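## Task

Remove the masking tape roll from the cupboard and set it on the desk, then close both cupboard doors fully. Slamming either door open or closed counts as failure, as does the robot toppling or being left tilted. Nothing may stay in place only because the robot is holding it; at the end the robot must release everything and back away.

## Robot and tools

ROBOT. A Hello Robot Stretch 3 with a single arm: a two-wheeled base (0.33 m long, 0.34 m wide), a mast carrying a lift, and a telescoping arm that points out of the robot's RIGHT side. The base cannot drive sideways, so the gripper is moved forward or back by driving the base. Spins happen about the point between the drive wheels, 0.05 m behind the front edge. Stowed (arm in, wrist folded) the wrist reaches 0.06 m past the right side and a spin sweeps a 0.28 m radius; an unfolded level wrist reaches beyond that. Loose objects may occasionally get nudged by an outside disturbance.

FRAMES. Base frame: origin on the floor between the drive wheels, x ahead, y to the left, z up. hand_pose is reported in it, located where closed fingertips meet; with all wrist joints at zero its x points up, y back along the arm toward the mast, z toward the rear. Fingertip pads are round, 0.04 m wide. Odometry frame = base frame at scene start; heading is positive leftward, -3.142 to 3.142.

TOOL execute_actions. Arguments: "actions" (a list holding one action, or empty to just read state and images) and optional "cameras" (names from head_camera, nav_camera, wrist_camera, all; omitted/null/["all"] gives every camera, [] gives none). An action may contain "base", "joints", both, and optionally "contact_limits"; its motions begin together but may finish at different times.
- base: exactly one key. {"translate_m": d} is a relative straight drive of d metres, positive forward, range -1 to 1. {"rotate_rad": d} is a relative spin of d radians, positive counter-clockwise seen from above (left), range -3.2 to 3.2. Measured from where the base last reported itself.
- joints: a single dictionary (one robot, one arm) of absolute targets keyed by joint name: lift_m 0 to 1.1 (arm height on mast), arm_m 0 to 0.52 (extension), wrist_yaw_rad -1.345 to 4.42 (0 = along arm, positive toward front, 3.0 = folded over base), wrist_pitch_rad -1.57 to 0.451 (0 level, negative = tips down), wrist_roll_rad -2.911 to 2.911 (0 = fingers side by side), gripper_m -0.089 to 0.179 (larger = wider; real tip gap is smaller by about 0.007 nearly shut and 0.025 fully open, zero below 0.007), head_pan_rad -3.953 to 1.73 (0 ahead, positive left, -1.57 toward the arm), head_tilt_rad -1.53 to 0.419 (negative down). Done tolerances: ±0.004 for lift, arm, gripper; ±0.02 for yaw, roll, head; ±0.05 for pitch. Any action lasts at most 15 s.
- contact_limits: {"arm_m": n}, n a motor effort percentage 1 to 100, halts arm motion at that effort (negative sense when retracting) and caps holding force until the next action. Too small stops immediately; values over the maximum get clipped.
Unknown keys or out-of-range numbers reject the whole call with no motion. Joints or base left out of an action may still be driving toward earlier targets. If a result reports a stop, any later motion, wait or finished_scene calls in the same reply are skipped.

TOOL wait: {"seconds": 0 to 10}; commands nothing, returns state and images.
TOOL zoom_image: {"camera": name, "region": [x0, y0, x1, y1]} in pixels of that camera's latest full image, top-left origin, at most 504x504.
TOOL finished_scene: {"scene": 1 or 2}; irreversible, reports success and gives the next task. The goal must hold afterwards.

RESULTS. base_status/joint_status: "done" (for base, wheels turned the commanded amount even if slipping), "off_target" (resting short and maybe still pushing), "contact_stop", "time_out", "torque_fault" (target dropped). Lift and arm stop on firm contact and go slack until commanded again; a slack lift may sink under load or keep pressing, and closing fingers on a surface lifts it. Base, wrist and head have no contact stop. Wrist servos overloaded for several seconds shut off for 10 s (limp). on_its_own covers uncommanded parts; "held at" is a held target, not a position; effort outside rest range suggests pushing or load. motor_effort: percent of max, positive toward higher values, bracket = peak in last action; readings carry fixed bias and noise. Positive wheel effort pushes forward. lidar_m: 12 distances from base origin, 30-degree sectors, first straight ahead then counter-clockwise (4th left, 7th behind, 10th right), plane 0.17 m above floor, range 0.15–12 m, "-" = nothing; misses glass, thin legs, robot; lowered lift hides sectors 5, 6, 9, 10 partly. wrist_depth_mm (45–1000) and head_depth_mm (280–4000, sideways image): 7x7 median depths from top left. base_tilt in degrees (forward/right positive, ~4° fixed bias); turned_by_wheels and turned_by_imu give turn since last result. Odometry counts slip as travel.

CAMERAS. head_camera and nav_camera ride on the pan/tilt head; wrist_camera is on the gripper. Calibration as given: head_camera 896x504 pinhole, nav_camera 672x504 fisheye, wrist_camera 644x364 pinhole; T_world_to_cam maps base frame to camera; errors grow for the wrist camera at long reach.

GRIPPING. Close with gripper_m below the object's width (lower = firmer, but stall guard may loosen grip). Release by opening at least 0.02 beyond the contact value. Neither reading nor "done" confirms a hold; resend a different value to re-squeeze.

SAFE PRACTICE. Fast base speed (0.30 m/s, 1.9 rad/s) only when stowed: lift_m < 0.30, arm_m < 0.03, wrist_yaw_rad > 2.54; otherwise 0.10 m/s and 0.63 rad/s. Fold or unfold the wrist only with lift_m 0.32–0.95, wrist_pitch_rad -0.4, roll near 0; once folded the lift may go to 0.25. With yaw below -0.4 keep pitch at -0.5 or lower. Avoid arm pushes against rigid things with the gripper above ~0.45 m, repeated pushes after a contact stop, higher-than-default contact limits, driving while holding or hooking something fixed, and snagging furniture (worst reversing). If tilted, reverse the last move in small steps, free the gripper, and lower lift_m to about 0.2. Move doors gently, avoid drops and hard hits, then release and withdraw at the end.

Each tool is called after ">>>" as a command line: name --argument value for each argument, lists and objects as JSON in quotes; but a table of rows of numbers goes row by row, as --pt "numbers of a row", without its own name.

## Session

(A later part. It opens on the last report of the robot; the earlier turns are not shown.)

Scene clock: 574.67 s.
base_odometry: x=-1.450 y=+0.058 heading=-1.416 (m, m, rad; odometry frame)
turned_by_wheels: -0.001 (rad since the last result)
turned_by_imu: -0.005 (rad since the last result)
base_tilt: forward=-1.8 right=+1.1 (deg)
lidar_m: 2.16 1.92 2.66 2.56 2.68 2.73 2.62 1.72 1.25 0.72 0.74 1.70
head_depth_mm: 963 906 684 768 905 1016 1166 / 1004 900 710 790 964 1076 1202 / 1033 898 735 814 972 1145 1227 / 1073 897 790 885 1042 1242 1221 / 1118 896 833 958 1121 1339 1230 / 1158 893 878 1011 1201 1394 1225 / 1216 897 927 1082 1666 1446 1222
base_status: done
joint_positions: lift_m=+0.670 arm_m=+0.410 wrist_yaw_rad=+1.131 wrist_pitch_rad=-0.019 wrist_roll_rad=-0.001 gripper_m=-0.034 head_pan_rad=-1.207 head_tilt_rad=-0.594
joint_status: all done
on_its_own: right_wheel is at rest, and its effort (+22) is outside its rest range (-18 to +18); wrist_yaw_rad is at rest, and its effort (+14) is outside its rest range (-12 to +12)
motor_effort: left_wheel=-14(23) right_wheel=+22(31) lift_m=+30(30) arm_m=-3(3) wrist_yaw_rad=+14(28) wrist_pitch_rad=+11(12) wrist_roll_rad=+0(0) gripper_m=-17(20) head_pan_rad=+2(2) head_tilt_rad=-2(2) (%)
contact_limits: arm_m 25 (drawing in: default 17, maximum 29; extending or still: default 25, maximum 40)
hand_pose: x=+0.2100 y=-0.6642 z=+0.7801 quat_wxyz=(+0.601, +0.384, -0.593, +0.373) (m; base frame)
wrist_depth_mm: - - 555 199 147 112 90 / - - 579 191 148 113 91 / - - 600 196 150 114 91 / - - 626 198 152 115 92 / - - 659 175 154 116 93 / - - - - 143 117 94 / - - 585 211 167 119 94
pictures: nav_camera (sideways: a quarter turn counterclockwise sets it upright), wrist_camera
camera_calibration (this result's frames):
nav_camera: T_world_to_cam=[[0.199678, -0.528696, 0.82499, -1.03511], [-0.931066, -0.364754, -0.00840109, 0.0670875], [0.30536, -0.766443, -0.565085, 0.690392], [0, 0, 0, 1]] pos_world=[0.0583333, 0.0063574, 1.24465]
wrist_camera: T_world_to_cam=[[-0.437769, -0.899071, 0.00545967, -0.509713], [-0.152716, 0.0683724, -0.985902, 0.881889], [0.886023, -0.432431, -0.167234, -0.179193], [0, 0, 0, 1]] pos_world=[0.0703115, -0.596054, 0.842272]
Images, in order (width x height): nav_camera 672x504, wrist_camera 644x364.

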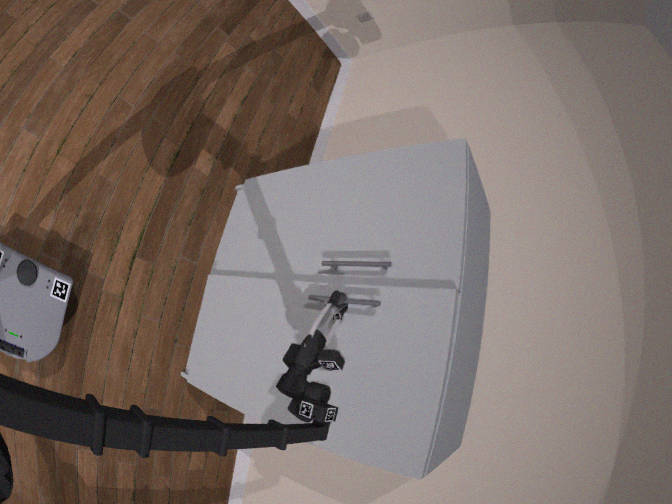

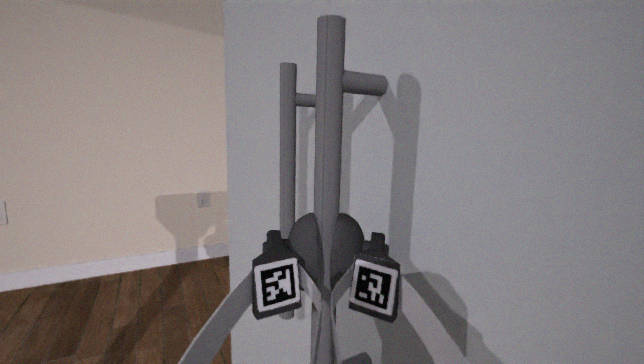

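>>> execute_actions --actions '[{"base": {"translate_m": -0.044}, "joints": {"arm_m": 0.41, "wrist_yaw_rad": 1.412}, "contact_limits": {"arm_m": 25}}]' --cameras '["nav_camera", "wrist_camera"]'

Scene clock: 604.90 s.
base_odometry: x=-1.457 y=+0.101 heading=-1.415 (m, m, rad; odometry frame)
turned_by_wheels: +0.001 (rad since the last result)
turned_by_imu: -0.031 (rad since the last result)
base_tilt: forward=-1.8 right=+1.1 (deg)
lidar_m: 2.19 1.96 2.68 2.56 2.65 2.71 2.58 1.78 1.26 0.67 0.67 1.01
head_depth_mm: 965 904 664 740 882 1017 1195 / 997 903 673 746 914 1032 1201 / 1033 902 678 761 902 1050 1195 / 1066 899 676 769 912 1075 1226 / 1096 894 813 933 1106 1341 1232 / 1142 894 858 996 1178 1373 1227 / 1189 893 902 1051 1256 1448 1223
base_status: done
joint_positions: lift_m=+0.670 arm_m=+0.410 wrist_yaw_rad=+1.429 wrist_pitch_rad=-0.018 wrist_roll_rad=-0.001 gripper_m=-0.034 head_pan_rad=-1.207 head_tilt_rad=-0.594
joint_status: all done
on_its_own: wrist_yaw_rad is at rest, and its effort (-14) is outside its rest range (-12 to +12)
motor_effort: left_wheel=+12(33) right_wheel=-17(31) lift_m=+31(31) arm_m=-1(2) wrist_yaw_rad=-14(34) wrist_pitch_rad=+11(10) wrist_roll_rad=+0(0) gripper_m=-15(20) head_pan_rad=+2(3) head_tilt_rad=-1(1) (%)
contact_limits: arm_m 25 (drawing in: default 17, maximum 29; extending or still: default 25, maximum 40)
hand_pose: x=+0.2318 y=-0.5912 z=+0.7803 quat_wxyz=(+0.539, +0.468, -0.529, +0.459) (m; base frame)
wrist_depth_mm: - - - 201 141 103 82 / - - - 179 142 104 82 / - - - 195 143 105 83 / - - - 197 146 106 84 / - - - 200 148 107 84 / - - - - 141 108 85 / - - - 225 151 109 85
pictures: nav_camera (sideways: a quarter turn counterclockwise sets it upright), wrist_camera
camera_calibration (this result's frames):
nav_camera: T_world_to_cam=[[0.199678, -0.528697, 0.82499, -1.03511], [-0.931066, -0.364754, -0.00840109, 0.0670875], [0.30536, -0.766443, -0.565085, 0.690392], [0, 0, 0, 1]] pos_world=[0.0583333, 0.0063574, 1.24465]
wrist_camera: T_world_to_cam=[[-0.154558, -0.987969, 0.00544074, -0.552785], [-0.165232, 0.0204188, -0.986043, 0.855104], [0.974069, -0.1533, -0.1664, -0.0229573], [0, 0, 0, 1]] pos_world=[0.0782156, -0.567114, 0.842357]
Images, in order (width x height): nav_camera 672x504, wrist_camera 644x364.

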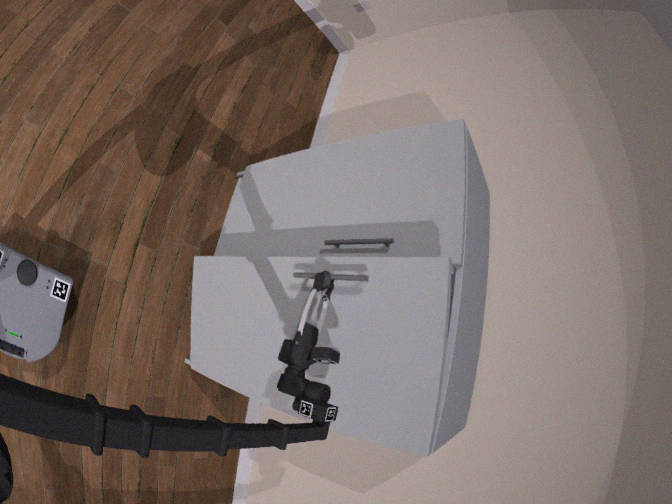

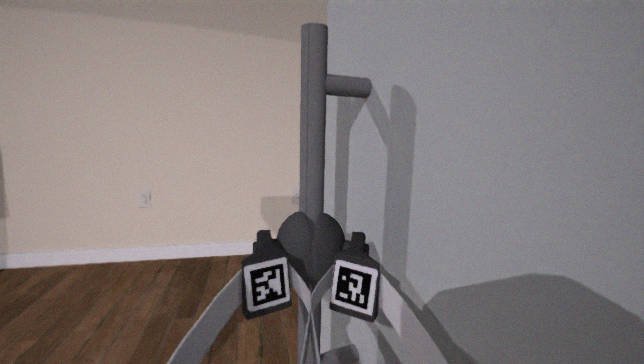

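>>> execute_actions --actions '[{"joints": {"gripper_m": 0.03}}]' --cameras '[]'

>>> execute_actions --actions '[{"base": {"translate_m": 0.014}}]' --cameras '["nav_camera", "wrist_camera"]'

Scene clock: 657.33 s.
base_odometry: x=-1.457 y=+0.101 heading=-1.416 (m, m, rad; odometry frame)
turned_by_wheels: -0.001 (rad since the last result)
turned_by_imu: -0.001 (rad since the last result)
base_tilt: forward=-1.7 right=+1.1 (deg)
lidar_m: 2.19 1.96 2.68 2.56 2.65 2.71 2.59 1.78 1.26 0.68 0.68 1.01
head_depth_mm: 962 905 668 746 884 1014 1198 / 995 902 677 755 922 1038 1197 / 1027 897 676 769 913 1066 1209 / 1064 893 685 781 920 1092 1222 / 1098 898 811 932 1101 1345 1221 / 1138 896 858 994 1176 1375 1223 / 1191 893 902 1045 1253 1452 1221
base_status: not commanded
joint_positions: lift_m=+0.670 arm_m=+0.410 wrist_yaw_rad=+1.414 wrist_pitch_rad=-0.018 wrist_roll_rad=-0.001 gripper_m=+0.030 head_pan_rad=-1.207 head_tilt_rad=-0.594
joint_status: all done
motor_effort: left_wheel=+2(12) right_wheel=+0(17) lift_m=+31(31) arm_m=-1(1) wrist_yaw_rad=-2(14) wrist_pitch_rad=+10(10) wrist_roll_rad=+0(0) gripper_m=+2(79) head_pan_rad=+3(3) head_tilt_rad=-2(2) (%)
hand_pose: x=+0.2313 y=-0.5950 z=+0.7803 quat_wxyz=(+0.542, +0.464, -0.533, +0.455) (m; base frame)
wrist_depth_mm: - - - 215 148 109 86 / - - - 190 150 110 86 / - - - 205 151 111 87 / - - - 209 153 112 88 / - - - 197 151 112 88 / - - - 233 142 113 89 / - - - 206 168 114 89
pictures: none
No camera images: the call's "cameras" was empty. Leave "cameras" out to get every camera's image.

Scene clock: 658.23 s.
base_odometry: x=-1.455 y=+0.087 heading=-1.416 (m, m, rad; odometry frame)
turned_by_wheels: +0.000 (rad since the last result)
turned_by_imu: +0.000 (rad since the last result)
base_tilt: forward=-1.8 right=+1.1 (deg)
lidar_m: 2.18 1.94 2.68 2.56 2.65 2.73 2.60 1.78 1.26 0.68 0.68 1.00
head_depth_mm: 961 903 667 744 878 1015 1202 / 994 900 678 753 920 1043 1200 / 1030 896 675 769 909 1064 1202 / 1060 896 686 770 920 1120 1223 / 1098 892 820 931 1103 1344 1218 / 1139 896 854 994 1178 1370 1228 / 1179 893 904 1050 1269 1446 1221
base_status: done
joint_positions: lift_m=+0.670 arm_m=+0.410 wrist_yaw_rad=+1.414 wrist_pitch_rad=-0.018 wrist_roll_rad=-0.001 gripper_m=+0.030 head_pan_rad=-1.207 head_tilt_rad=-0.594
joint_status: not commanded
motor_effort: left_wheel=+1(6) right_wheel=+1(7) lift_m=+30(31) arm_m=+0(1) wrist_yaw_rad=-2(3) wrist_pitch_rad=+10(10) wrist_roll_rad=+0(0) gripper_m=+1(1) head_pan_rad=+3(1) head_tilt_rad=-2(1) (%)
hand_pose: x=+0.2313 y=-0.5950 z=+0.7803 quat_wxyz=(+0.542, +0.464, -0.533, +0.455) (m; base frame)
wrist_depth_mm: - - - 557 148 109 86 / - - - 205 150 109 86 / - - - 208 151 110 87 / - - - 211 154 111 87 / - - - 197 151 112 88 / - - - - 141 113 88 / - - - 222 168 114 89
pictures: nav_camera (sideways: a quarter turn counterclockwise sets it upright), wrist_camera
camera_calibration (this result's frames):
nav_camera: T_world_to_cam=[[0.199678, -0.528697, 0.82499, -1.03511], [-0.931066, -0.364754, -0.00840109, 0.0670875], [0.30536, -0.766443, -0.565085, 0.690392], [0, 0, 0, 1]] pos_world=[0.0583333, 0.0063574, 1.24465]
wrist_camera: T_world_to_cam=[[-0.169192, -0.985568, 0.00544169, -0.551767], [-0.164912, 0.022866, -0.986043, 0.856469], [0.971688, -0.167728, -0.1664, -0.0310169], [0, 0, 0, 1]] pos_world=[0.0780258, -0.56859, 0.842357]
Images, in order (width x height): nav_camera 672x504, wrist_camera 644x364.

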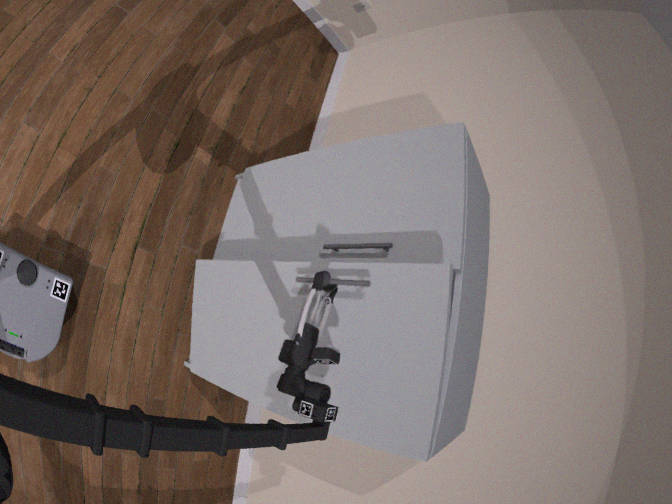

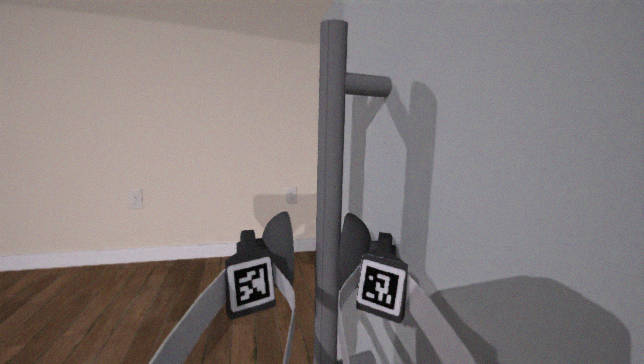

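>>> execute_actions --actions '[{"base": {"translate_m": 0.008}}]' --cameras '[]'

>>> execute_actions --actions '[{"joints": {"gripper_m": -0.03}}]' --cameras '["wrist_camera"]'

Scene clock: 664.30 s.
base_odometry: x=-1.454 y=+0.079 heading=-1.416 (m, m, rad; odometry frame)
turned_by_wheels: +0.000 (rad since the last result)
turned_by_imu: -0.001 (rad since the last result)
base_tilt: forward=-1.8 right=+1.1 (deg)
lidar_m: 2.17 1.93 2.68 2.56 2.65 2.74 2.61 1.78 1.26 0.68 0.68 1.00
head_depth_mm: 963 905 668 740 877 1016 1186 / 994 903 677 756 918 1039 1197 / 1026 898 678 768 909 1073 1196 / 1067 897 691 790 954 1124 1228 / 1098 893 821 933 1102 1336 1227 / 1140 893 858 989 1176 1382 1221 / 1189 894 896 1047 1290 1450 1220
base_status: done
joint_positions: lift_m=+0.670 arm_m=+0.410 wrist_yaw_rad=+1.408 wrist_pitch_rad=-0.018 wrist_roll_rad=-0.001 gripper_m=+0.030 head_pan_rad=-1.207 head_tilt_rad=-0.594
joint_status: not commanded
motor_effort: left_wheel=-3(11) right_wheel=+6(7) lift_m=+31(31) arm_m=+0(0) wrist_yaw_rad=+3(3) wrist_pitch_rad=+10(10) wrist_roll_rad=+0(0) gripper_m=-1(2) head_pan_rad=+2(2) head_tilt_rad=-1(2) (%)
hand_pose: x=+0.2310 y=-0.5966 z=+0.7803 quat_wxyz=(+0.544, +0.462, -0.534, +0.453) (m; base frame)
wrist_depth_mm: - - - 625 151 110 87 / - - - 647 153 111 87 / - - - 657 154 112 88 / - - - 661 156 113 88 / - - - 673 154 114 89 / - - - - 143 115 90 / - - - 676 170 115 90
pictures: none
No camera images: the call's "cameras" was empty. Leave "cameras" out to get every camera's image.

Scene clock: 665.37 s.
base_odometry: x=-1.454 y=+0.079 heading=-1.416 (m, m, rad; odometry frame)
turned_by_wheels: +0.000 (rad since the last result)
turned_by_imu: -0.001 (rad since the last result)
base_tilt: forward=-1.9 right=+1.1 (deg)
lidar_m: 2.18 1.94 2.68 2.56 2.65 2.73 2.61 1.78 1.26 0.68 0.68 1.00
head_depth_mm: 962 905 666 743 881 1014 1175 / 988 901 677 753 920 1034 1202 / 1022 897 677 767 912 1062 1201 / 1061 895 687 780 939 1111 1222 / 1102 896 821 930 1097 1343 1220 / 1140 892 857 997 1170 1369 1226 / 1187 895 901 1049 1268 1446 1226
base_status: not commanded
joint_positions: lift_m=+0.670 arm_m=+0.410 wrist_yaw_rad=+1.395 wrist_pitch_rad=-0.018 wrist_roll_rad=-0.001 gripper_m=-0.029 head_pan_rad=-1.207 head_tilt_rad=-0.594
joint_status: all done
on_its_own: right_wheel is at rest, and its effort (+21) is outside its rest range (-18 to +18); wrist_yaw_rad is at rest, and its effort (+13) is outside its rest range (-12 to +12)
motor_effort: left_wheel=-13(13) right_wheel=+21(20) lift_m=+31(31) arm_m=+0(0) wrist_yaw_rad=+13(14) wrist_pitch_rad=+10(10) wrist_roll_rad=+0(0) gripper_m=-14(90) head_pan_rad=+2(2) head_tilt_rad=-2(1) (%)
hand_pose: x=+0.2305 y=-0.5998 z=+0.7803 quat_wxyz=(+0.547, +0.459, -0.537, +0.449) (m; base frame)
wrist_depth_mm: - - - 192 142 105 83 / - - - 192 143 105 83 / - - - 196 145 106 84 / - - - 199 148 107 84 / - - - 188 148 108 85 / - - - - 139 109 86 / - - - 209 161 110 86
pictures: wrist_camera
camera_calibration (this result's frames):
wrist_camera: T_world_to_cam=[[-0.18812, -0.982131, 0.00544862, -0.55027], [-0.164506, 0.0260397, -0.986032, 0.858231], [0.968271, -0.186389, -0.166465, -0.0413953], [0, 0, 0, 1]] pos_world=[0.0777491, -0.570501, 0.842351]
Images, in order (width x height): wrist_camera 644x364.

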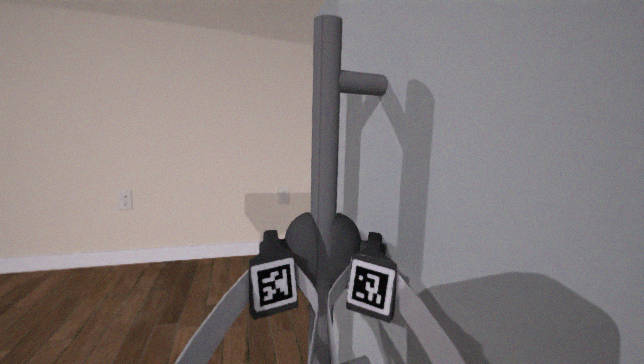

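>>> execute_actions --actions '[{"base": {"translate_m": -0.034}, "joints": {"arm_m": 0.343, "wrist_yaw_rad": 1.40}, "contact_limits": {"arm_m": 25}}]' --cameras '["nav_camera", "wrist_camera"]'

Scene clock: 741.83 s.
base_odometry: x=-1.459 y=+0.113 heading=-1.416 (m, m, rad; odometry frame)
turned_by_wheels: +0.000 (rad since the last result)
turned_by_imu: -0.001 (rad since the last result)
base_tilt: forward=-1.8 right=+1.1 (deg)
lidar_m: 2.21 1.96 2.68 2.56 2.64 2.70 2.57 1.78 1.27 0.63 0.62 1.01
head_depth_mm: 964 903 641 719 801 1037 1196 / 992 900 638 715 797 1006 1170 / 1033 897 635 713 810 990 1169 / 1062 894 630 700 842 985 1170 / 1101 893 791 917 1090 1328 1222 / 1143 895 861 992 1170 1373 1219 / 1188 893 899 1047 1249 1415 1221
base_status: done
joint_positions: lift_m=+0.670 arm_m=+0.343 wrist_yaw_rad=+1.391 wrist_pitch_rad=-0.018 wrist_roll_rad=-0.001 gripper_m=-0.029 head_pan_rad=-1.207 head_tilt_rad=-0.594
joint_status: all done
motor_effort: left_wheel=-3(17) right_wheel=+6(23) lift_m=+31(31) arm_m=-2(5) wrist_yaw_rad=+6(18) wrist_pitch_rad=+11(11) wrist_roll_rad=+0(0) gripper_m=-14(15) head_pan_rad=+3(1) head_tilt_rad=-2(2) (%)
contact_limits: arm_m 25 (drawing in: default 17, maximum 29; extending or still: default 25, maximum 40)
hand_pose: x=+0.2303 y=-0.5340 z=+0.7802 quat_wxyz=(+0.548, +0.458, -0.538, +0.448) (m; base frame)
wrist_depth_mm: - - - 191 147 116 96 / - - - 184 149 117 97 / - - - 190 151 119 98 / - - - 193 154 120 99 / - - - 186 155 122 100 / - - - - 150 123 101 / - - - 204 170 125 102
pictures: nav_camera (sideways: a quarter turn counterclockwise sets it upright), wrist_camera
camera_calibration (this result's frames):
nav_camera: T_world_to_cam=[[0.199678, -0.528696, 0.82499, -1.03511], [-0.931066, -0.364755, -0.00840109, 0.0670875], [0.305361, -0.766442, -0.565085, 0.690392], [0, 0, 0, 1]] pos_world=[0.0583333, 0.00635746, 1.24465]
wrist_camera: T_world_to_cam=[[-0.191776, -0.981424, 0.00545393, -0.484426], [-0.164871, 0.0267377, -0.985953, 0.856759], [0.967491, -0.189981, -0.166936, -0.0303396], [0, 0, 0, 1]] pos_world=[0.0777065, -0.504099, 0.842301]
Images, in order (width x height): nav_camera 672x504, wrist_camera 644x364.

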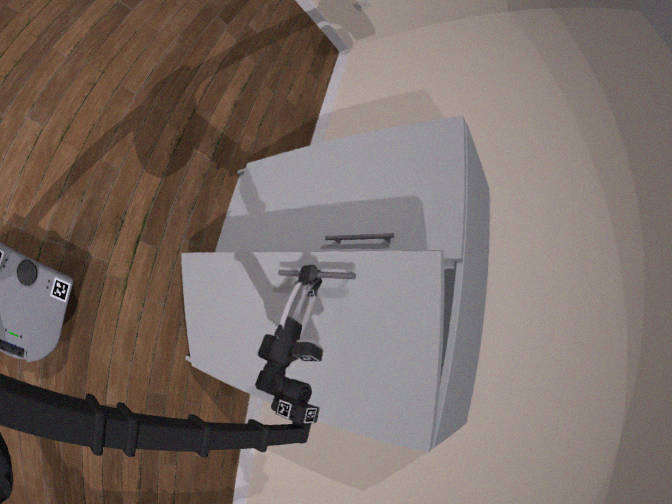

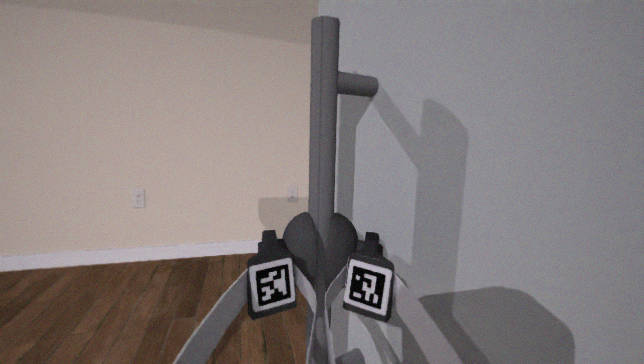

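That works well. Continuing along the arc.

>>> execute_actions --actions '[{"base": {"translate_m": -0.047}, "joints": {"arm_m": 0.283}, "contact_limits": {"arm_m": 25}}]' --cameras '["wrist_camera"]'

>>> execute_actions --actions '[{"base": {"translate_m": -0.058}, "joints": {"arm_m": 0.233}, "contact_limits": {"arm_m": 25}}]' --cameras '["nav_camera", "wrist_camera"]'

Scene clock: 750.73 s.
base_odometry: x=-1.466 y=+0.159 heading=-1.416 (m, m, rad; odometry frame)
turned_by_wheels: +0.000 (rad since the last result)
turned_by_imu: -0.001 (rad since the last result)
base_tilt: forward=-1.8 right=+1.1 (deg)
lidar_m: 2.26 2.01 2.69 2.57 2.65 2.65 2.53 1.78 1.26 0.60 0.56 1.01
head_depth_mm: 968 907 637 721 835 1384 1222 / 998 898 624 693 796 1047 1178 / 1032 899 606 669 762 965 1146 / 1060 987 593 647 739 901 1149 / 1104 897 581 626 750 956 1170 / 1151 895 863 994 1173 1384 1221 / 1180 892 904 1052 1254 1427 1228
base_status: done
joint_positions: lift_m=+0.670 arm_m=+0.283 wrist_yaw_rad=+1.399 wrist_pitch_rad=-0.019 wrist_roll_rad=-0.001 gripper_m=-0.029 head_pan_rad=-1.207 head_tilt_rad=-0.594
joint_status: all done
motor_effort: left_wheel=+0(10) right_wheel=+2(13) lift_m=+31(31) arm_m=-2(2) wrist_yaw_rad=+1(10) wrist_pitch_rad=+11(12) wrist_roll_rad=+0(0) gripper_m=-13(14) head_pan_rad=+2(2) head_tilt_rad=-2(2) (%)
contact_limits: arm_m 25 (drawing in: default 17, maximum 29; extending or still: default 25, maximum 40)
hand_pose: x=+0.2306 y=-0.4721 z=+0.7800 quat_wxyz=(+0.546, +0.460, -0.536, +0.450) (m; base frame)
wrist_depth_mm: - - - 184 152 127 109 / - - - 181 155 129 111 / - - - 184 158 131 112 / - - - 190 161 133 113 / - - - 185 164 135 115 / - - - - 161 138 116 / - - - 201 176 139 118
pictures: wrist_camera
camera_calibration (this result's frames):
wrist_camera: T_world_to_cam=[[-0.184702, -0.982779, 0.00546103, -0.425942], [-0.165671, 0.0256579, -0.985847, 0.854589], [0.96873, -0.182992, -0.167558, -0.0154117], [0, 0, 0, 1]] pos_world=[0.0778385, -0.443354, 0.842238]
Images, in order (width x height): wrist_camera 644x364.

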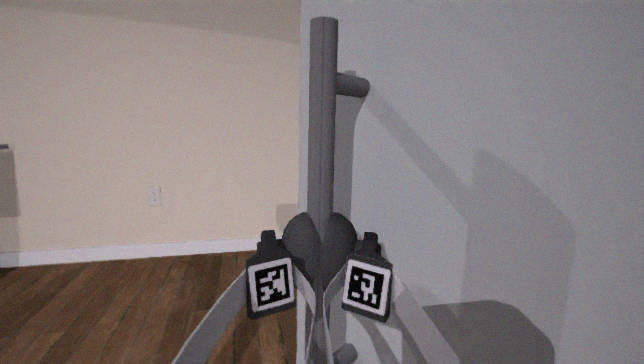

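Scene clock: 752.27 s.
base_odometry: x=-1.475 y=+0.217 heading=-1.416 (m, m, rad; odometry frame)
turned_by_wheels: +0.000 (rad since the last result)
turned_by_imu: +0.000 (rad since the last result)
base_tilt: forward=-1.8 right=+1.1 (deg)
lidar_m: 2.31 2.06 2.68 2.57 2.64 2.59 2.47 1.79 1.27 0.58 0.51 1.01
head_depth_mm: 967 906 654 750 1424 - 1219 / 996 902 625 701 828 1000 1197 / 1032 899 594 652 763 983 1165 / 1065 985 570 612 708 866 1067 / 1109 984 857 577 647 794 1031 / 1147 891 833 589 1161 1371 1224 / 1194 894 907 1049 1258 1424 1222
base_status: done
joint_positions: lift_m=+0.670 arm_m=+0.233 wrist_yaw_rad=+1.402 wrist_pitch_rad=-0.020 wrist_roll_rad=-0.001 gripper_m=-0.029 head_pan_rad=-1.207 head_tilt_rad=-0.594
joint_status: all done
motor_effort: left_wheel=+2(6) right_wheel=-2(7) lift_m=+30(31) arm_m=-2(2) wrist_yaw_rad=-2(3) wrist_pitch_rad=+11(11) wrist_roll_rad=+0(0) gripper_m=-12(14) head_pan_rad=+2(2) head_tilt_rad=-2(2) (%)
contact_limits: arm_m 25 (drawing in: default 17, maximum 29; extending or still: default 25, maximum 40)
hand_pose: x=+0.2307 y=-0.4211 z=+0.7799 quat_wxyz=(+0.545, +0.461, -0.535, +0.451) (m; base frame)
wrist_depth_mm: - - - 181 159 139 123 / - - - 178 162 141 124 / - - - 185 165 143 127 / - - - 189 168 145 129 / - - - 188 171 148 131 / - - - - 171 151 132 / - - - 203 184 154 135
pictures: nav_camera (sideways: a quarter turn counterclockwise sets it upright), wrist_camera
camera_calibration (this result's frames):
nav_camera: T_world_to_cam=[[0.199679, -0.528696, 0.82499, -1.03511], [-0.931066, -0.364755, -0.00840109, 0.0670875], [0.305361, -0.766442, -0.565085, 0.690392], [0, 0, 0, 1]] pos_world=[0.0583333, 0.00635746, 1.24465]
wrist_camera: T_world_to_cam=[[-0.181051, -0.983459, 0.00546641, -0.376929], [-0.166275, 0.0251314, -0.985759, 0.853021], [0.969316, -0.179381, -0.168075, -0.00445475], [0, 0, 0, 1]] pos_world=[0.077911, -0.392931, 0.842185]
Images, in order (width x height): nav_camera 672x504, wrist_camera 644x364.

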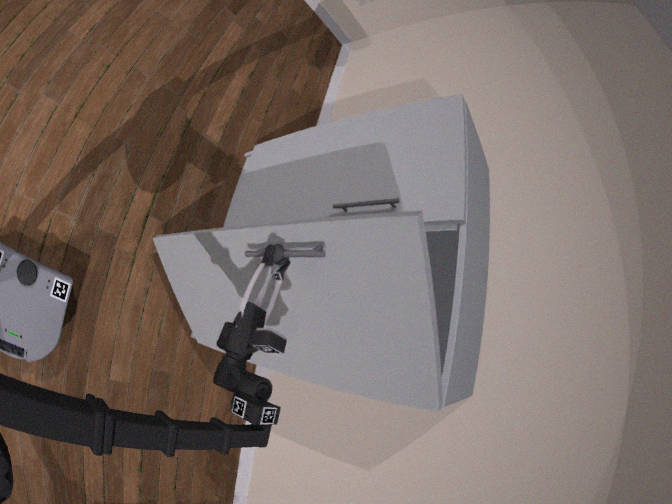

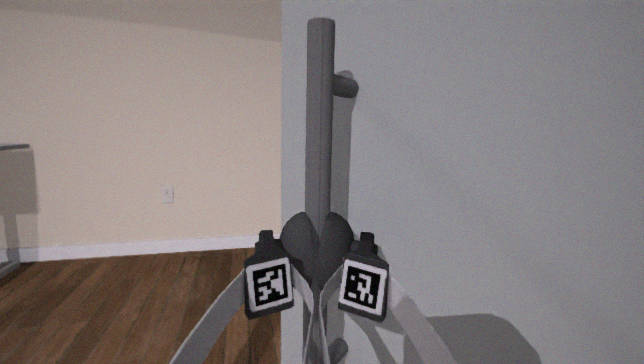

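>>> execute_actions --actions '[{"base": {"translate_m": -0.066}, "joints": {"arm_m": 0.196}, "contact_limits": {"arm_m": 25}}]' --cameras '["wrist_camera"]'

>>> execute_actions --actions '[{"base": {"translate_m": -0.072}, "joints": {"arm_m": 0.173}, "contact_limits": {"arm_m": 25}}]' --cameras '["nav_camera", "wrist_camera"]'

Scene clock: 773.70 s.
base_odometry: x=-1.485 y=+0.282 heading=-1.416 (m, m, rad; odometry frame)
turned_by_wheels: +0.000 (rad since the last result)
turned_by_imu: +0.000 (rad since the last result)
base_tilt: forward=-1.8 right=+1.1 (deg)
lidar_m: 2.38 2.12 2.67 2.57 2.64 2.52 2.41 1.79 1.27 0.60 0.47 1.01
head_depth_mm: 969 997 743 1330 1502 1528 1200 / 999 902 650 747 911 1443 1197 / 1038 895 603 670 796 - 1170 / 1073 985 572 607 705 842 1056 / 1107 982 1297 551 621 764 904 / 1152 985 883 508 599 1343 1223 / 1188 895 898 1062 1267 1427 1223
base_status: done
joint_positions: lift_m=+0.670 arm_m=+0.196 wrist_yaw_rad=+1.410 wrist_pitch_rad=-0.020 wrist_roll_rad=-0.001 gripper_m=-0.029 head_pan_rad=-1.207 head_tilt_rad=-0.594
joint_status: all done
motor_effort: left_wheel=+4(7) right_wheel=-4(10) lift_m=+31(31) arm_m=-1(2) wrist_yaw_rad=-8(8) wrist_pitch_rad=+11(11) wrist_roll_rad=+0(0) gripper_m=-13(14) head_pan_rad=+1(3) head_tilt_rad=-1(1) (%)
contact_limits: arm_m 25 (drawing in: default 17, maximum 29; extending or still: default 25, maximum 40)
hand_pose: x=+0.2310 y=-0.3822 z=+0.7798 quat_wxyz=(+0.544, +0.463, -0.533, +0.453) (m; base frame)
wrist_depth_mm: - - - 180 166 151 138 / - - - 181 169 153 141 / - - - 186 172 156 143 / - - - 191 177 159 146 / - - - 193 180 163 149 / - - - - 180 166 152 / - - - 209 194 170 155
pictures: wrist_camera
camera_calibration (this result's frames):
wrist_camera: T_world_to_cam=[[-0.173605, -0.9848, 0.00547149, -0.340794], [-0.166897, 0.023945, -0.985684, 0.851611], [0.97057, -0.172033, -0.168517, 0.00508321], [0, 0, 0, 1]] pos_world=[0.0780344, -0.355131, 0.84214]
Images, in order (width x height): wrist_camera 644x364.

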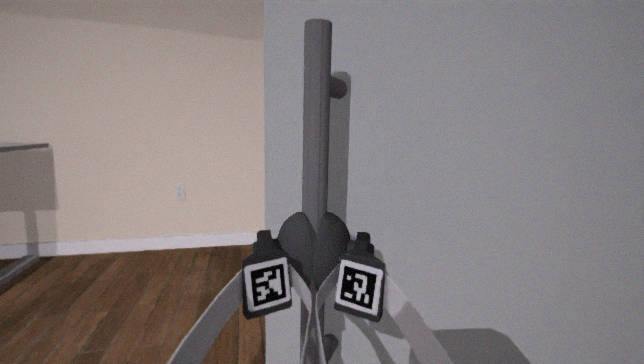

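Scene clock: 775.40 s.
base_odometry: x=-1.496 y=+0.353 heading=-1.416 (m, m, rad; odometry frame)
turned_by_wheels: +0.000 (rad since the last result)
turned_by_imu: +0.000 (rad since the last result)
base_tilt: forward=-1.8 right=+1.1 (deg)
lidar_m: 2.45 2.18 2.67 2.56 2.64 2.45 2.33 1.79 1.27 0.65 0.44 1.02
head_depth_mm: 966 1058 1190 1343 1515 1533 1171 / 1007 906 737 1259 1559 1485 1171 / 1038 898 644 729 875 994 1203 / 1070 990 586 625 730 867 1101 / 1108 985 1303 553 625 759 883 / 1156 1096 1356 490 552 660 1167 / 1200 897 915 467 1256 1432 1227
base_status: done
joint_positions: lift_m=+0.670 arm_m=+0.173 wrist_yaw_rad=+1.421 wrist_pitch_rad=-0.020 wrist_roll_rad=-0.001 gripper_m=-0.029 head_pan_rad=-1.207 head_tilt_rad=-0.594
joint_status: all done
on_its_own: wrist_yaw_rad is at rest, and its effort (-16) is outside its rest range (-12 to +12)
motor_effort: left_wheel=+6(7) right_wheel=-6(11) lift_m=+30(30) arm_m=-1(2) wrist_yaw_rad=-16(17) wrist_pitch_rad=+12(12) wrist_roll_rad=+0(0) gripper_m=-13(15) head_pan_rad=+2(2) head_tilt_rad=-2(2) (%)
contact_limits: arm_m 25 (drawing in: default 17, maximum 29; extending or still: default 25, maximum 40)
hand_pose: x=+0.2315 y=-0.3563 z=+0.7797 quat_wxyz=(+0.541, +0.466, -0.531, +0.456) (m; base frame)
wrist_depth_mm: - - - 181 172 164 156 / - - - 185 176 167 159 / - - - 189 181 171 162 / - - - 195 185 175 165 / - - - 196 189 179 170 / - - - - 194 184 173 / - - - 212 199 188 178
pictures: nav_camera (sideways: a quarter turn counterclockwise sets it upright), wrist_camera
camera_calibration (this result's frames):
nav_camera: T_world_to_cam=[[0.199679, -0.528696, 0.82499, -1.03511], [-0.931066, -0.364755, -0.00840109, 0.0670875], [0.305361, -0.766442, -0.565085, 0.690392], [0, 0, 0, 1]] pos_world=[0.0583333, 0.00635748, 1.24465]
wrist_camera: T_world_to_cam=[[-0.162718, -0.986657, 0.00547335, -0.318419], [-0.167391, 0.0221381, -0.985642, 0.85044], [0.97237, -0.161298, -0.16876, 0.0127036], [0, 0, 0, 1]] pos_world=[0.078191, -0.330948, 0.842116]
Images, in order (width x height): nav_camera 672x504, wrist_camera 644x364.

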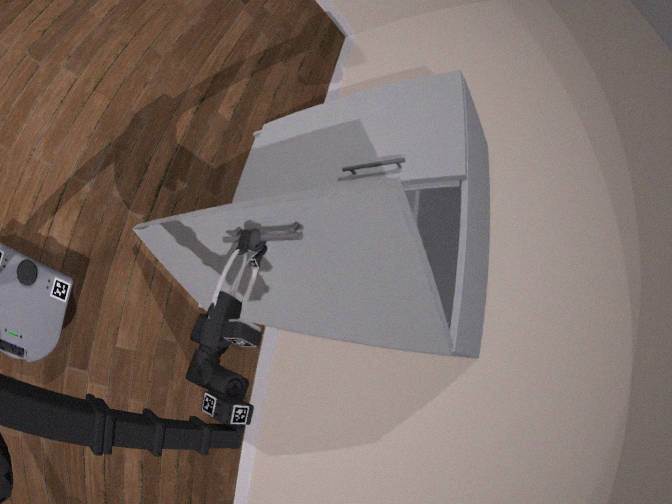

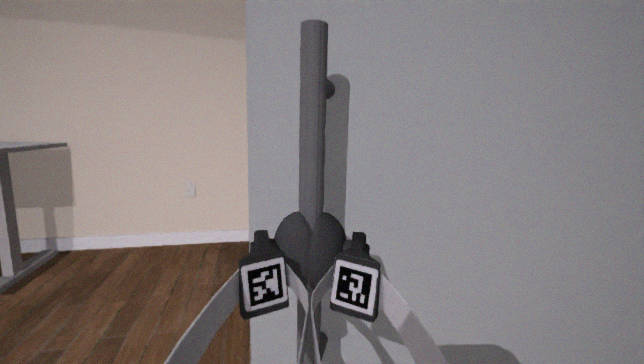

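>>> execute_actions --actions '[{"base": {"translate_m": -0.075}, "joints": {"arm_m": 0.148}, "contact_limits": {"arm_m": 25}}]' --cameras '["nav_camera", "wrist_camera"]'

Scene clock: 785.63 s.
base_odometry: x=-1.508 y=+0.427 heading=-1.416 (m, m, rad; odometry frame)
turned_by_wheels: +0.000 (rad since the last result)
turned_by_imu: -0.001 (rad since the last result)
base_tilt: forward=-1.8 right=+1.1 (deg)
lidar_m: 2.53 2.25 2.67 2.57 2.64 2.37 2.25 1.80 1.28 0.75 0.41 1.02
head_depth_mm: 974 1064 1190 1345 1529 1488 - / 1007 1078 1211 1388 1587 1454 1178 / 1040 896 733 889 1201 1453 1177 / 1077 986 624 689 803 935 1172 / 1110 986 1284 569 645 746 883 / 1149 1093 1358 486 532 610 814 / 1201 982 1014 440 519 1416 1224
base_status: done
joint_positions: lift_m=+0.670 arm_m=+0.148 wrist_yaw_rad=+1.418 wrist_pitch_rad=-0.020 wrist_roll_rad=-0.001 gripper_m=-0.029 head_pan_rad=-1.207 head_tilt_rad=-0.594
joint_status: all done
on_its_own: wrist_yaw_rad is held at +1.438, not at your +1.400, by its stall guard, which is not easing now; wrist_yaw_rad is at rest, and its effort (+15) is outside its rest range (-12 to +12)
motor_effort: left_wheel=-2(10) right_wheel=+4(7) lift_m=+31(31) arm_m=-3(3) wrist_yaw_rad=+15(21) wrist_pitch_rad=+11(12) wrist_roll_rad=+0(0) gripper_m=-15(15) head_pan_rad=+1(2) head_tilt_rad=-1(2) (%)
contact_limits: arm_m 25 (drawing in: default 17, maximum 29; extending or still: default 25, maximum 40)
hand_pose: x=+0.2313 y=-0.3323 z=+0.7797 quat_wxyz=(+0.542, +0.466, -0.531, +0.455) (m; base frame)
wrist_depth_mm: - - - 183 182 182 181 / - - - 188 186 186 186 / - - - 192 193 192 191 / - - - 198 199 196 195 / - - - 202 202 202 201 / - - - - 208 207 206 / - - - 215 214 215 212
pictures: nav_camera (sideways: a quarter turn counterclockwise sets it upright), wrist_camera
camera_calibration (this result's frames):
nav_camera: T_world_to_cam=[[0.199679, -0.528696, 0.82499, -1.03511], [-0.931066, -0.364755, -0.00840109, 0.0670875], [0.305361, -0.766442, -0.565085, 0.690392], [0, 0, 0, 1]] pos_world=[0.0583333, 0.00635747, 1.24465]
wrist_camera: T_world_to_cam=[[-0.165518, -0.986192, 0.00547974, -0.293987], [-0.167398, 0.0226188, -0.98563, 0.850023], [0.971896, -0.164057, -0.168831, 0.0159236], [0, 0, 0, 1]] pos_world=[0.0781563, -0.306542, 0.842108]
Images, in order (width x height): nav_camera 672x504, wrist_camera 644x364.

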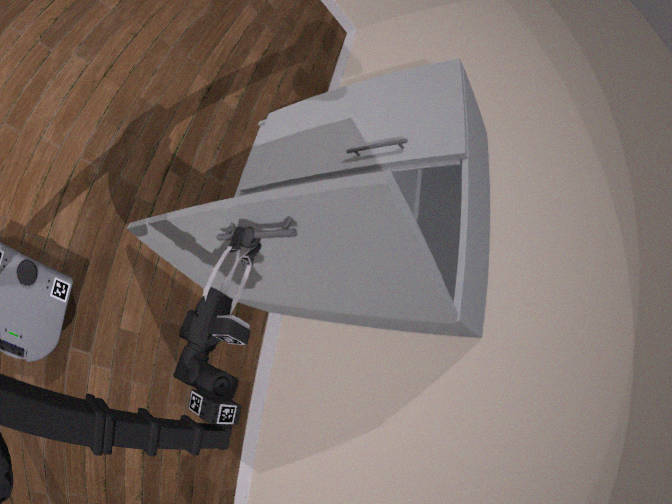

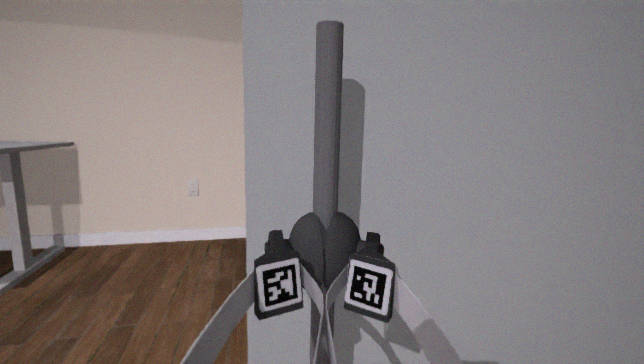

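>>> execute_actions --actions '[{"base": {"translate_m": -0.085}, "joints": {"arm_m": 0.15, "wrist_yaw_rad": 1.40}, "contact_limits": {"arm_m": 25}}]' --cameras '["nav_camera", "wrist_camera"]'

Scene clock: 795.50 s.
base_odometry: x=-1.521 y=+0.511 heading=-1.416 (m, m, rad; odometry frame)
turned_by_wheels: +0.000 (rad since the last result)
turned_by_imu: -0.001 (rad since the last result)
base_tilt: forward=-1.7 right=+1.2 (deg)
lidar_m: 2.62 2.33 2.67 2.56 2.63 2.28 2.17 1.80 1.28 1.15 0.40 1.04
head_depth_mm: 974 1075 1190 1335 1524 1493 - / 1010 1115 1246 1403 1610 1455 1173 / 1040 1091 1160 1388 1628 1537 1169 / 1069 899 736 842 988 1154 1195 / 1125 985 612 628 704 813 924 / 1156 1096 1369 499 539 603 769 / 1206 1098 1355 432 492 1407 1230
base_status: done
joint_positions: lift_m=+0.670 arm_m=+0.150 wrist_yaw_rad=+1.406 wrist_pitch_rad=-0.021 wrist_roll_rad=-0.001 gripper_m=-0.029 head_pan_rad=-1.207 head_tilt_rad=-0.594
joint_status: all done
motor_effort: left_wheel=+2(9) right_wheel=+0(8) lift_m=+31(30) arm_m=+3(2) wrist_yaw_rad=-5(15) wrist_pitch_rad=+12(12) wrist_roll_rad=+0(0) gripper_m=-13(14) head_pan_rad=+2(3) head_tilt_rad=-1(2) (%)
contact_limits: arm_m 25 (drawing in: default 17, maximum 29; extending or still: default 25, maximum 40)
hand_pose: x=+0.2309 y=-0.3367 z=+0.7797 quat_wxyz=(+0.545, +0.462, -0.534, +0.452) (m; base frame)
wrist_depth_mm: - - 180 183 196 208 222 / - - 184 187 201 214 228 / - - 188 193 206 220 235 / - - 195 197 214 228 244 / - - 199 201 220 236 250 / - - - - 228 241 260 / - - 209 217 234 249 271
pictures: nav_camera (sideways: a quarter turn counterclockwise sets it upright), wrist_camera
camera_calibration (this result's frames):
nav_camera: T_world_to_cam=[[0.199679, -0.528696, 0.82499, -1.03511], [-0.931066, -0.364755, -0.00840109, 0.0670875], [0.305361, -0.766442, -0.565085, 0.690392], [0, 0, 0, 1]] pos_world=[0.0583333, 0.00635747, 1.24465]
wrist_camera: T_world_to_cam=[[-0.177425, -0.984119, 0.00547962, -0.294927], [-0.167332, 0.0246803, -0.985592, 0.850631], [0.969804, -0.175786, -0.169054, 0.0123874], [0, 0, 0, 1]] pos_world=[0.0779971, -0.30906, 0.842085]
Images, in order (width x height): nav_camera 672x504, wrist_camera 644x364.

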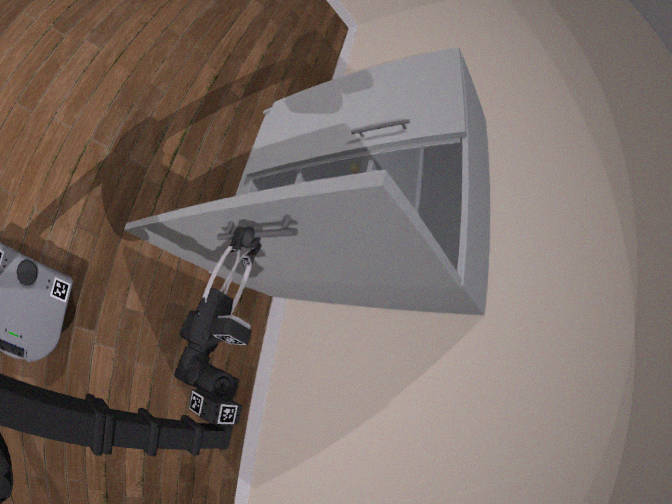

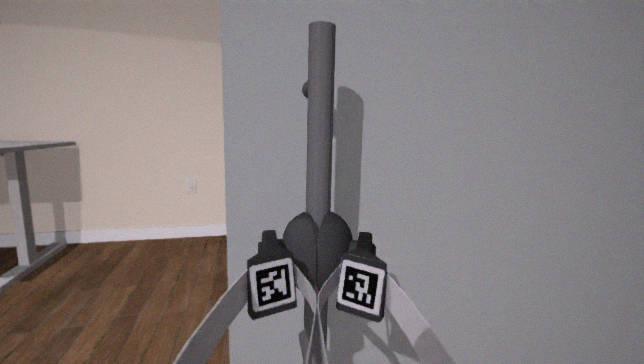

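>>> execute_actions --actions '[{"base": {"translate_m": -0.04}, "joints": {"arm_m": 0.153}, "contact_limits": {"arm_m": 25}}]' --cameras '[]'

>>> execute_actions --actions '[{"joints": {"gripper_m": 0.05}}]' --cameras '[]'

>>> execute_actions --actions '[{"base": {"translate_m": -0.035}}]' --cameras '[]'

>>> execute_actions --actions '[{"base": {"rotate_rad": 0.038}, "joints": {"arm_m": 0.0, "wrist_yaw_rad": 1.57, "gripper_m": 0.01}}]' --cameras '["nav_camera"]'

Scene clock: 816.93 s.
base_odometry: x=-1.527 y=+0.551 heading=-1.416 (m, m, rad; odometry frame)
turned_by_wheels: +0.000 (rad since the last result)
turned_by_imu: -0.001 (rad since the last result)
base_tilt: forward=-1.7 right=+1.2 (deg)
lidar_m: 2.65 2.37 2.67 2.56 2.63 2.24 2.12 1.81 1.28 1.22 0.40 1.07
head_depth_mm: 975 1076 1194 1335 1522 1483 1153 / 1012 1120 1236 1404 1614 1455 1171 / 1046 1113 1252 1431 1640 1522 1174 / 1080 918 896 1025 1202 1378 1221 / 1122 984 636 671 745 858 951 / 1162 1090 1349 505 541 606 783 / 1199 1094 1371 431 509 1408 1216
base_status: done
joint_positions: lift_m=+0.670 arm_m=+0.153 wrist_yaw_rad=+1.399 wrist_pitch_rad=-0.021 wrist_roll_rad=-0.001 gripper_m=-0.029 head_pan_rad=-1.207 head_tilt_rad=-0.594
joint_status: all done
motor_effort: left_wheel=+1(3) right_wheel=+1(9) lift_m=+31(31) arm_m=+2(2) wrist_yaw_rad=+0(7) wrist_pitch_rad=+12(12) wrist_roll_rad=+0(0) gripper_m=-13(12) head_pan_rad=+2(3) head_tilt_rad=-3(2) (%)
contact_limits: arm_m 25 (drawing in: default 17, maximum 29; extending or still: default 25, maximum 40)
hand_pose: x=+0.2306 y=-0.3415 z=+0.7797 quat_wxyz=(+0.546, +0.461, -0.536, +0.450) (m; base frame)
wrist_depth_mm: - - 176 184 205 225 248 / - - 182 186 210 230 259 / - - 187 193 216 240 267 / - - 193 198 221 250 277 / - - 196 200 229 255 288 / - - - - 242 266 301 / - - 207 218 244 275 315
pictures: none
No camera images: the call's "cameras" was empty. Leave "cameras" out to get every camera's image.

Scene clock: 818.20 s.
base_odometry: x=-1.527 y=+0.551 heading=-1.416 (m, m, rad; odometry frame)
turned_by_wheels: +0.000 (rad since the last result)
turned_by_imu: +0.000 (rad since the last result)
base_tilt: forward=-1.8 right=+1.1 (deg)
lidar_m: 2.65 2.37 2.66 2.56 2.64 2.24 2.13 1.80 1.28 1.22 0.40 1.07
head_depth_mm: 976 1082 1192 1344 1532 1486 1145 / 1012 1117 1248 1400 1602 1450 1174 / 1045 1115 1256 1443 1619 1534 1167 / 1081 920 896 1023 1203 1330 1199 / 1121 986 636 672 746 859 951 / 1161 1097 1352 505 541 598 783 / 1203 1091 1360 431 508 1411 1222
base_status: not commanded
joint_positions: lift_m=+0.670 arm_m=+0.153 wrist_yaw_rad=+1.398 wrist_pitch_rad=-0.021 wrist_roll_rad=-0.001 gripper_m=+0.050 head_pan_rad=-1.207 head_tilt_rad=-0.594
joint_status: all done
motor_effort: left_wheel=+1(1) right_wheel=+0(0) lift_m=+31(31) arm_m=+2(3) wrist_yaw_rad=+1(1) wrist_pitch_rad=+12(12) wrist_roll_rad=+0(0) gripper_m=+0(80) head_pan_rad=+1(3) head_tilt_rad=-1(1) (%)
hand_pose: x=+0.2305 y=-0.3418 z=+0.7797 quat_wxyz=(+0.547, +0.460, -0.536, +0.449) (m; base frame)
wrist_depth_mm: - - 176 184 204 225 251 / - - 183 186 209 232 258 / - - 187 193 216 240 270 / - - 191 197 222 249 278 / - - - 202 233 255 289 / - - - 206 245 266 300 / - - 207 213 243 281 314
pictures: none
No camera images: the call's "cameras" was empty. Leave "cameras" out to get every camera's image.

Scene clock: 820.07 s.
base_odometry: x=-1.533 y=+0.585 heading=-1.416 (m, m, rad; odometry frame)
turned_by_wheels: +0.000 (rad since the last result)
turned_by_imu: +0.000 (rad since the last result)
base_tilt: forward=-1.8 right=+1.1 (deg)
lidar_m: 2.69 2.40 2.65 2.56 2.64 2.20 2.10 1.81 1.29 1.22 0.43 0.43
head_depth_mm: 982 1082 1204 1340 1527 1489 1151 / 1017 1121 1241 1404 1611 1447 1171 / 1041 1137 1292 1467 1653 1531 1177 / 1077 985 1010 1159 1352 1412 1191 / 1123 898 706 776 862 992 1134 / 1162 1097 595 585 612 656 803 / 1202 1095 1355 469 512 1340 1221
base_status: done
joint_positions: lift_m=+0.670 arm_m=+0.153 wrist_yaw_rad=+1.398 wrist_pitch_rad=-0.021 wrist_roll_rad=-0.001 gripper_m=+0.050 head_pan_rad=-1.207 head_tilt_rad=-0.594
joint_status: not commanded
motor_effort: left_wheel=+1(5) right_wheel=+0(5) lift_m=+31(31) arm_m=+2(2) wrist_yaw_rad=+1(1) wrist_pitch_rad=+12(12) wrist_roll_rad=+0(0) gripper_m=+0(1) head_pan_rad=+3(2) head_tilt_rad=-2(1) (%)
hand_pose: x=+0.2305 y=-0.3418 z=+0.7797 quat_wxyz=(+0.547, +0.460, -0.536, +0.449) (m; base frame)
wrist_depth_mm: - - 211 220 243 266 300 / - - 217 226 248 276 304 / - - 222 234 257 285 318 / - - 227 240 265 292 331 / - - - 244 278 302 344 / - - - 250 288 315 360 / - - 246 259 289 332 373
pictures: none
No camera images: the call's "cameras" was empty. Leave "cameras" out to get every camera's image.

Scene clock: 822.43 s.
base_odometry: x=-1.533 y=+0.585 heading=-1.378 (m, m, rad; odometry frame)
turned_by_wheels: +0.038 (rad since the last result)
turned_by_imu: +0.037 (rad since the last result)
base_tilt: forward=-1.8 right=+1.1 (deg)
lidar_m: 2.68 2.40 2.64 2.55 2.66 2.17 2.10 1.74 1.27 1.22 0.43 0.44
head_depth_mm: 982 1079 1195 1336 1527 1449 1222 / 1019 1123 1248 1412 1611 1455 1222 / 1058 1120 1264 1448 1653 1444 1220 / 1092 919 905 1038 1215 1383 1228 / 1136 983 661 711 795 895 1026 / 1191 1095 582 550 581 643 802 / 1237 1091 1370 454 523 1406 1259
base_status: done
joint_positions: lift_m=+0.670 arm_m=+0.000 wrist_yaw_rad=+1.569 wrist_pitch_rad=-0.021 wrist_roll_rad=-0.001 gripper_m=+0.010 head_pan_rad=-1.207 head_tilt_rad=-0.594
joint_status: all done
motor_effort: left_wheel=-1(7) right_wheel=+2(8) lift_m=+30(31) arm_m=-2(3) wrist_yaw_rad=+0(2) wrist_pitch_rad=+11(12) wrist_roll_rad=+0(0) gripper_m=+1(79) head_pan_rad=+2(2) head_tilt_rad=-2(2) (%)
hand_pose: x=+0.2343 y=-0.1457 z=+0.7797 quat_wxyz=(+0.506, +0.504, -0.495, +0.495) (m; base frame)
wrist_depth_mm: - - - - - - 206 / - - - - - 996 212 / - - - - - - 217 / - - - - - - 222 / - - - - - - 230 / - - - - - 992 236 / - - - - - 259 242
pictures: nav_camera (sideways: a quarter turn counterclockwise sets it upright)
camera_calibration (this result's frames):
nav_camera: T_world_to_cam=[[0.199683, -0.528695, 0.82499, -1.03511], [-0.931062, -0.364764, -0.00840109, 0.0670875], [0.305368, -0.76644, -0.565085, 0.690392], [0, 0, 0, 1]] pos_world=[0.0583333, 0.00635796, 1.24465]
Images, in order (width x height): nav_camera 672x504.

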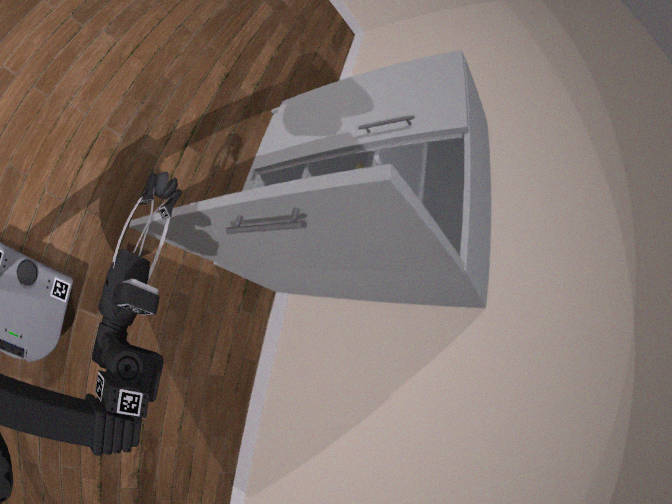

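>>> execute_actions --actions '[{"base": {"translate_m": 0.45}, "joints": {"head_pan_rad": -1.25, "head_tilt_rad": -0.65}}]' --cameras '["head_camera", "nav_camera"]'

Scene clock: 834.77 s.
base_odometry: x=-1.446 y=+0.144 heading=-1.378 (m, m, rad; odometry frame)
turned_by_wheels: +0.000 (rad since the last result)
turned_by_imu: +0.000 (rad since the last result)
base_tilt: forward=-1.8 right=+1.1 (deg)
lidar_m: 2.24 1.99 2.63 2.54 2.65 2.65 2.55 1.74 0.34 0.49 0.83 1.07
head_depth_mm: 984 812 1154 989 1134 971 804 / 1019 874 1180 1036 1236 1324 1199 / 1047 874 1232 1309 1268 1338 1204 / 1071 956 1234 1306 1264 1370 1195 / 1116 802 874 1004 1205 1363 1198 / 1150 821 908 1061 1283 1401 1199 / 1191 858 947 1128 1400 1404 1220
base_status: done
joint_positions: lift_m=+0.670 arm_m=+0.000 wrist_yaw_rad=+1.569 wrist_pitch_rad=-0.021 wrist_roll_rad=-0.001 gripper_m=+0.010 head_pan_rad=-1.243 head_tilt_rad=-0.642
joint_status: all done
motor_effort: left_wheel=-1(5) right_wheel=+2(6) lift_m=+31(31) arm_m=-2(2) wrist_yaw_rad=+0(1) wrist_pitch_rad=+11(12) wrist_roll_rad=+0(0) gripper_m=+0(1) head_pan_rad=-3(8) head_tilt_rad=-3(5) (%)
hand_pose: x=+0.2343 y=-0.1457 z=+0.7797 quat_wxyz=(+0.506, +0.504, -0.495, +0.495) (m; base frame)
wrist_depth_mm: - - - - - - - / - - - - - - 698 / - - - - - - 682 / - - - - - - 696 / - - - - - - 688 / - - - - - - 680 / - - - - - - 669
pictures: head_camera (sideways: a quarter turn clockwise sets it upright), nav_camera (sideways: a quarter turn counterclockwise sets it upright)
camera_calibration (this result's frames):
head_camera: T_world_to_cam=[[-0.182309, 0.611602, -0.769874, 1.0277], [0.946323, 0.321688, 0.0314629, -0.0416077], [0.266902, -0.722813, -0.63742, 0.787359], [0, 0, 0, 1]] pos_world=[0.0165852, -0.046046, 1.29439]
nav_camera: T_world_to_cam=[[0.193045, -0.572315, 0.796988, -0.998563], [-0.943716, -0.330639, -0.00884594, 0.0677433], [0.268578, -0.750422, -0.603931, 0.741154], [0, 0, 0, 1]] pos_world=[0.0576405, 0.00708412, 1.24405]
Images, in order (width x height): head_camera 896x504, nav_camera 672x504.

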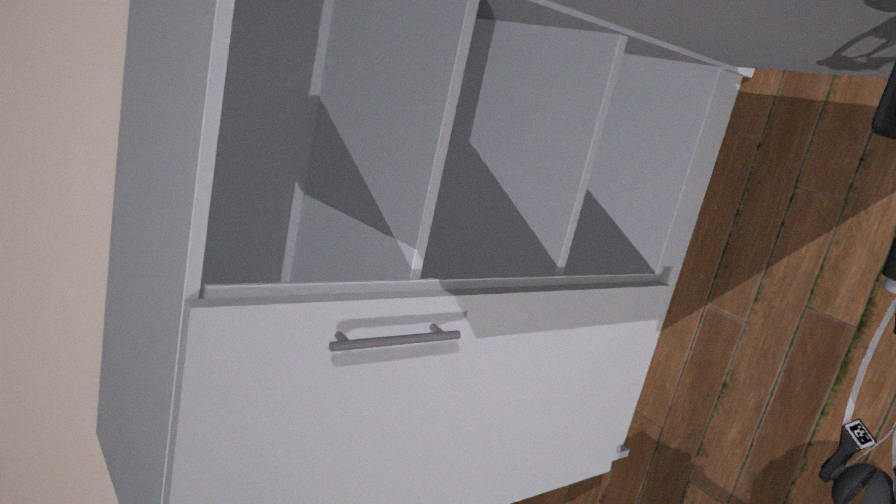

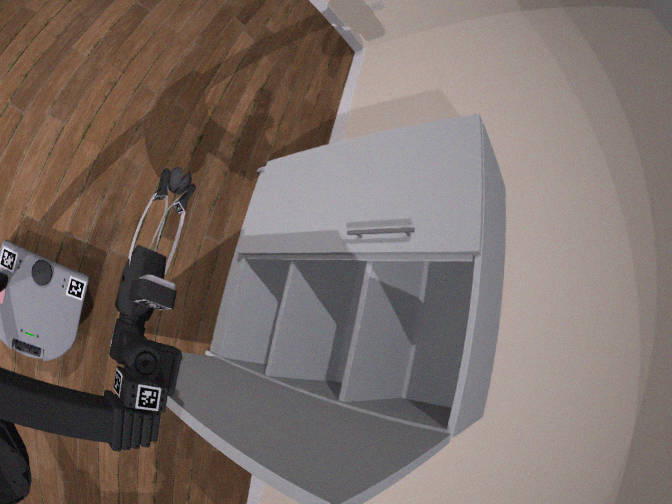

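>>> zoom_image --camera "head_camera" --region '[150, 200, 550, 400]'

Region (150, 200, 550, 400) of head_camera's 896x504 image, scaled by 1.260, with more detail than that image has.

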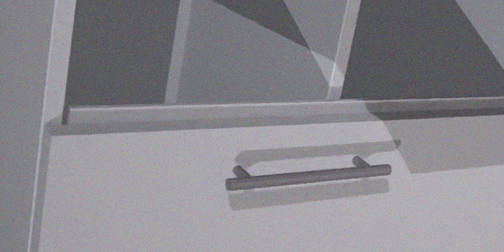

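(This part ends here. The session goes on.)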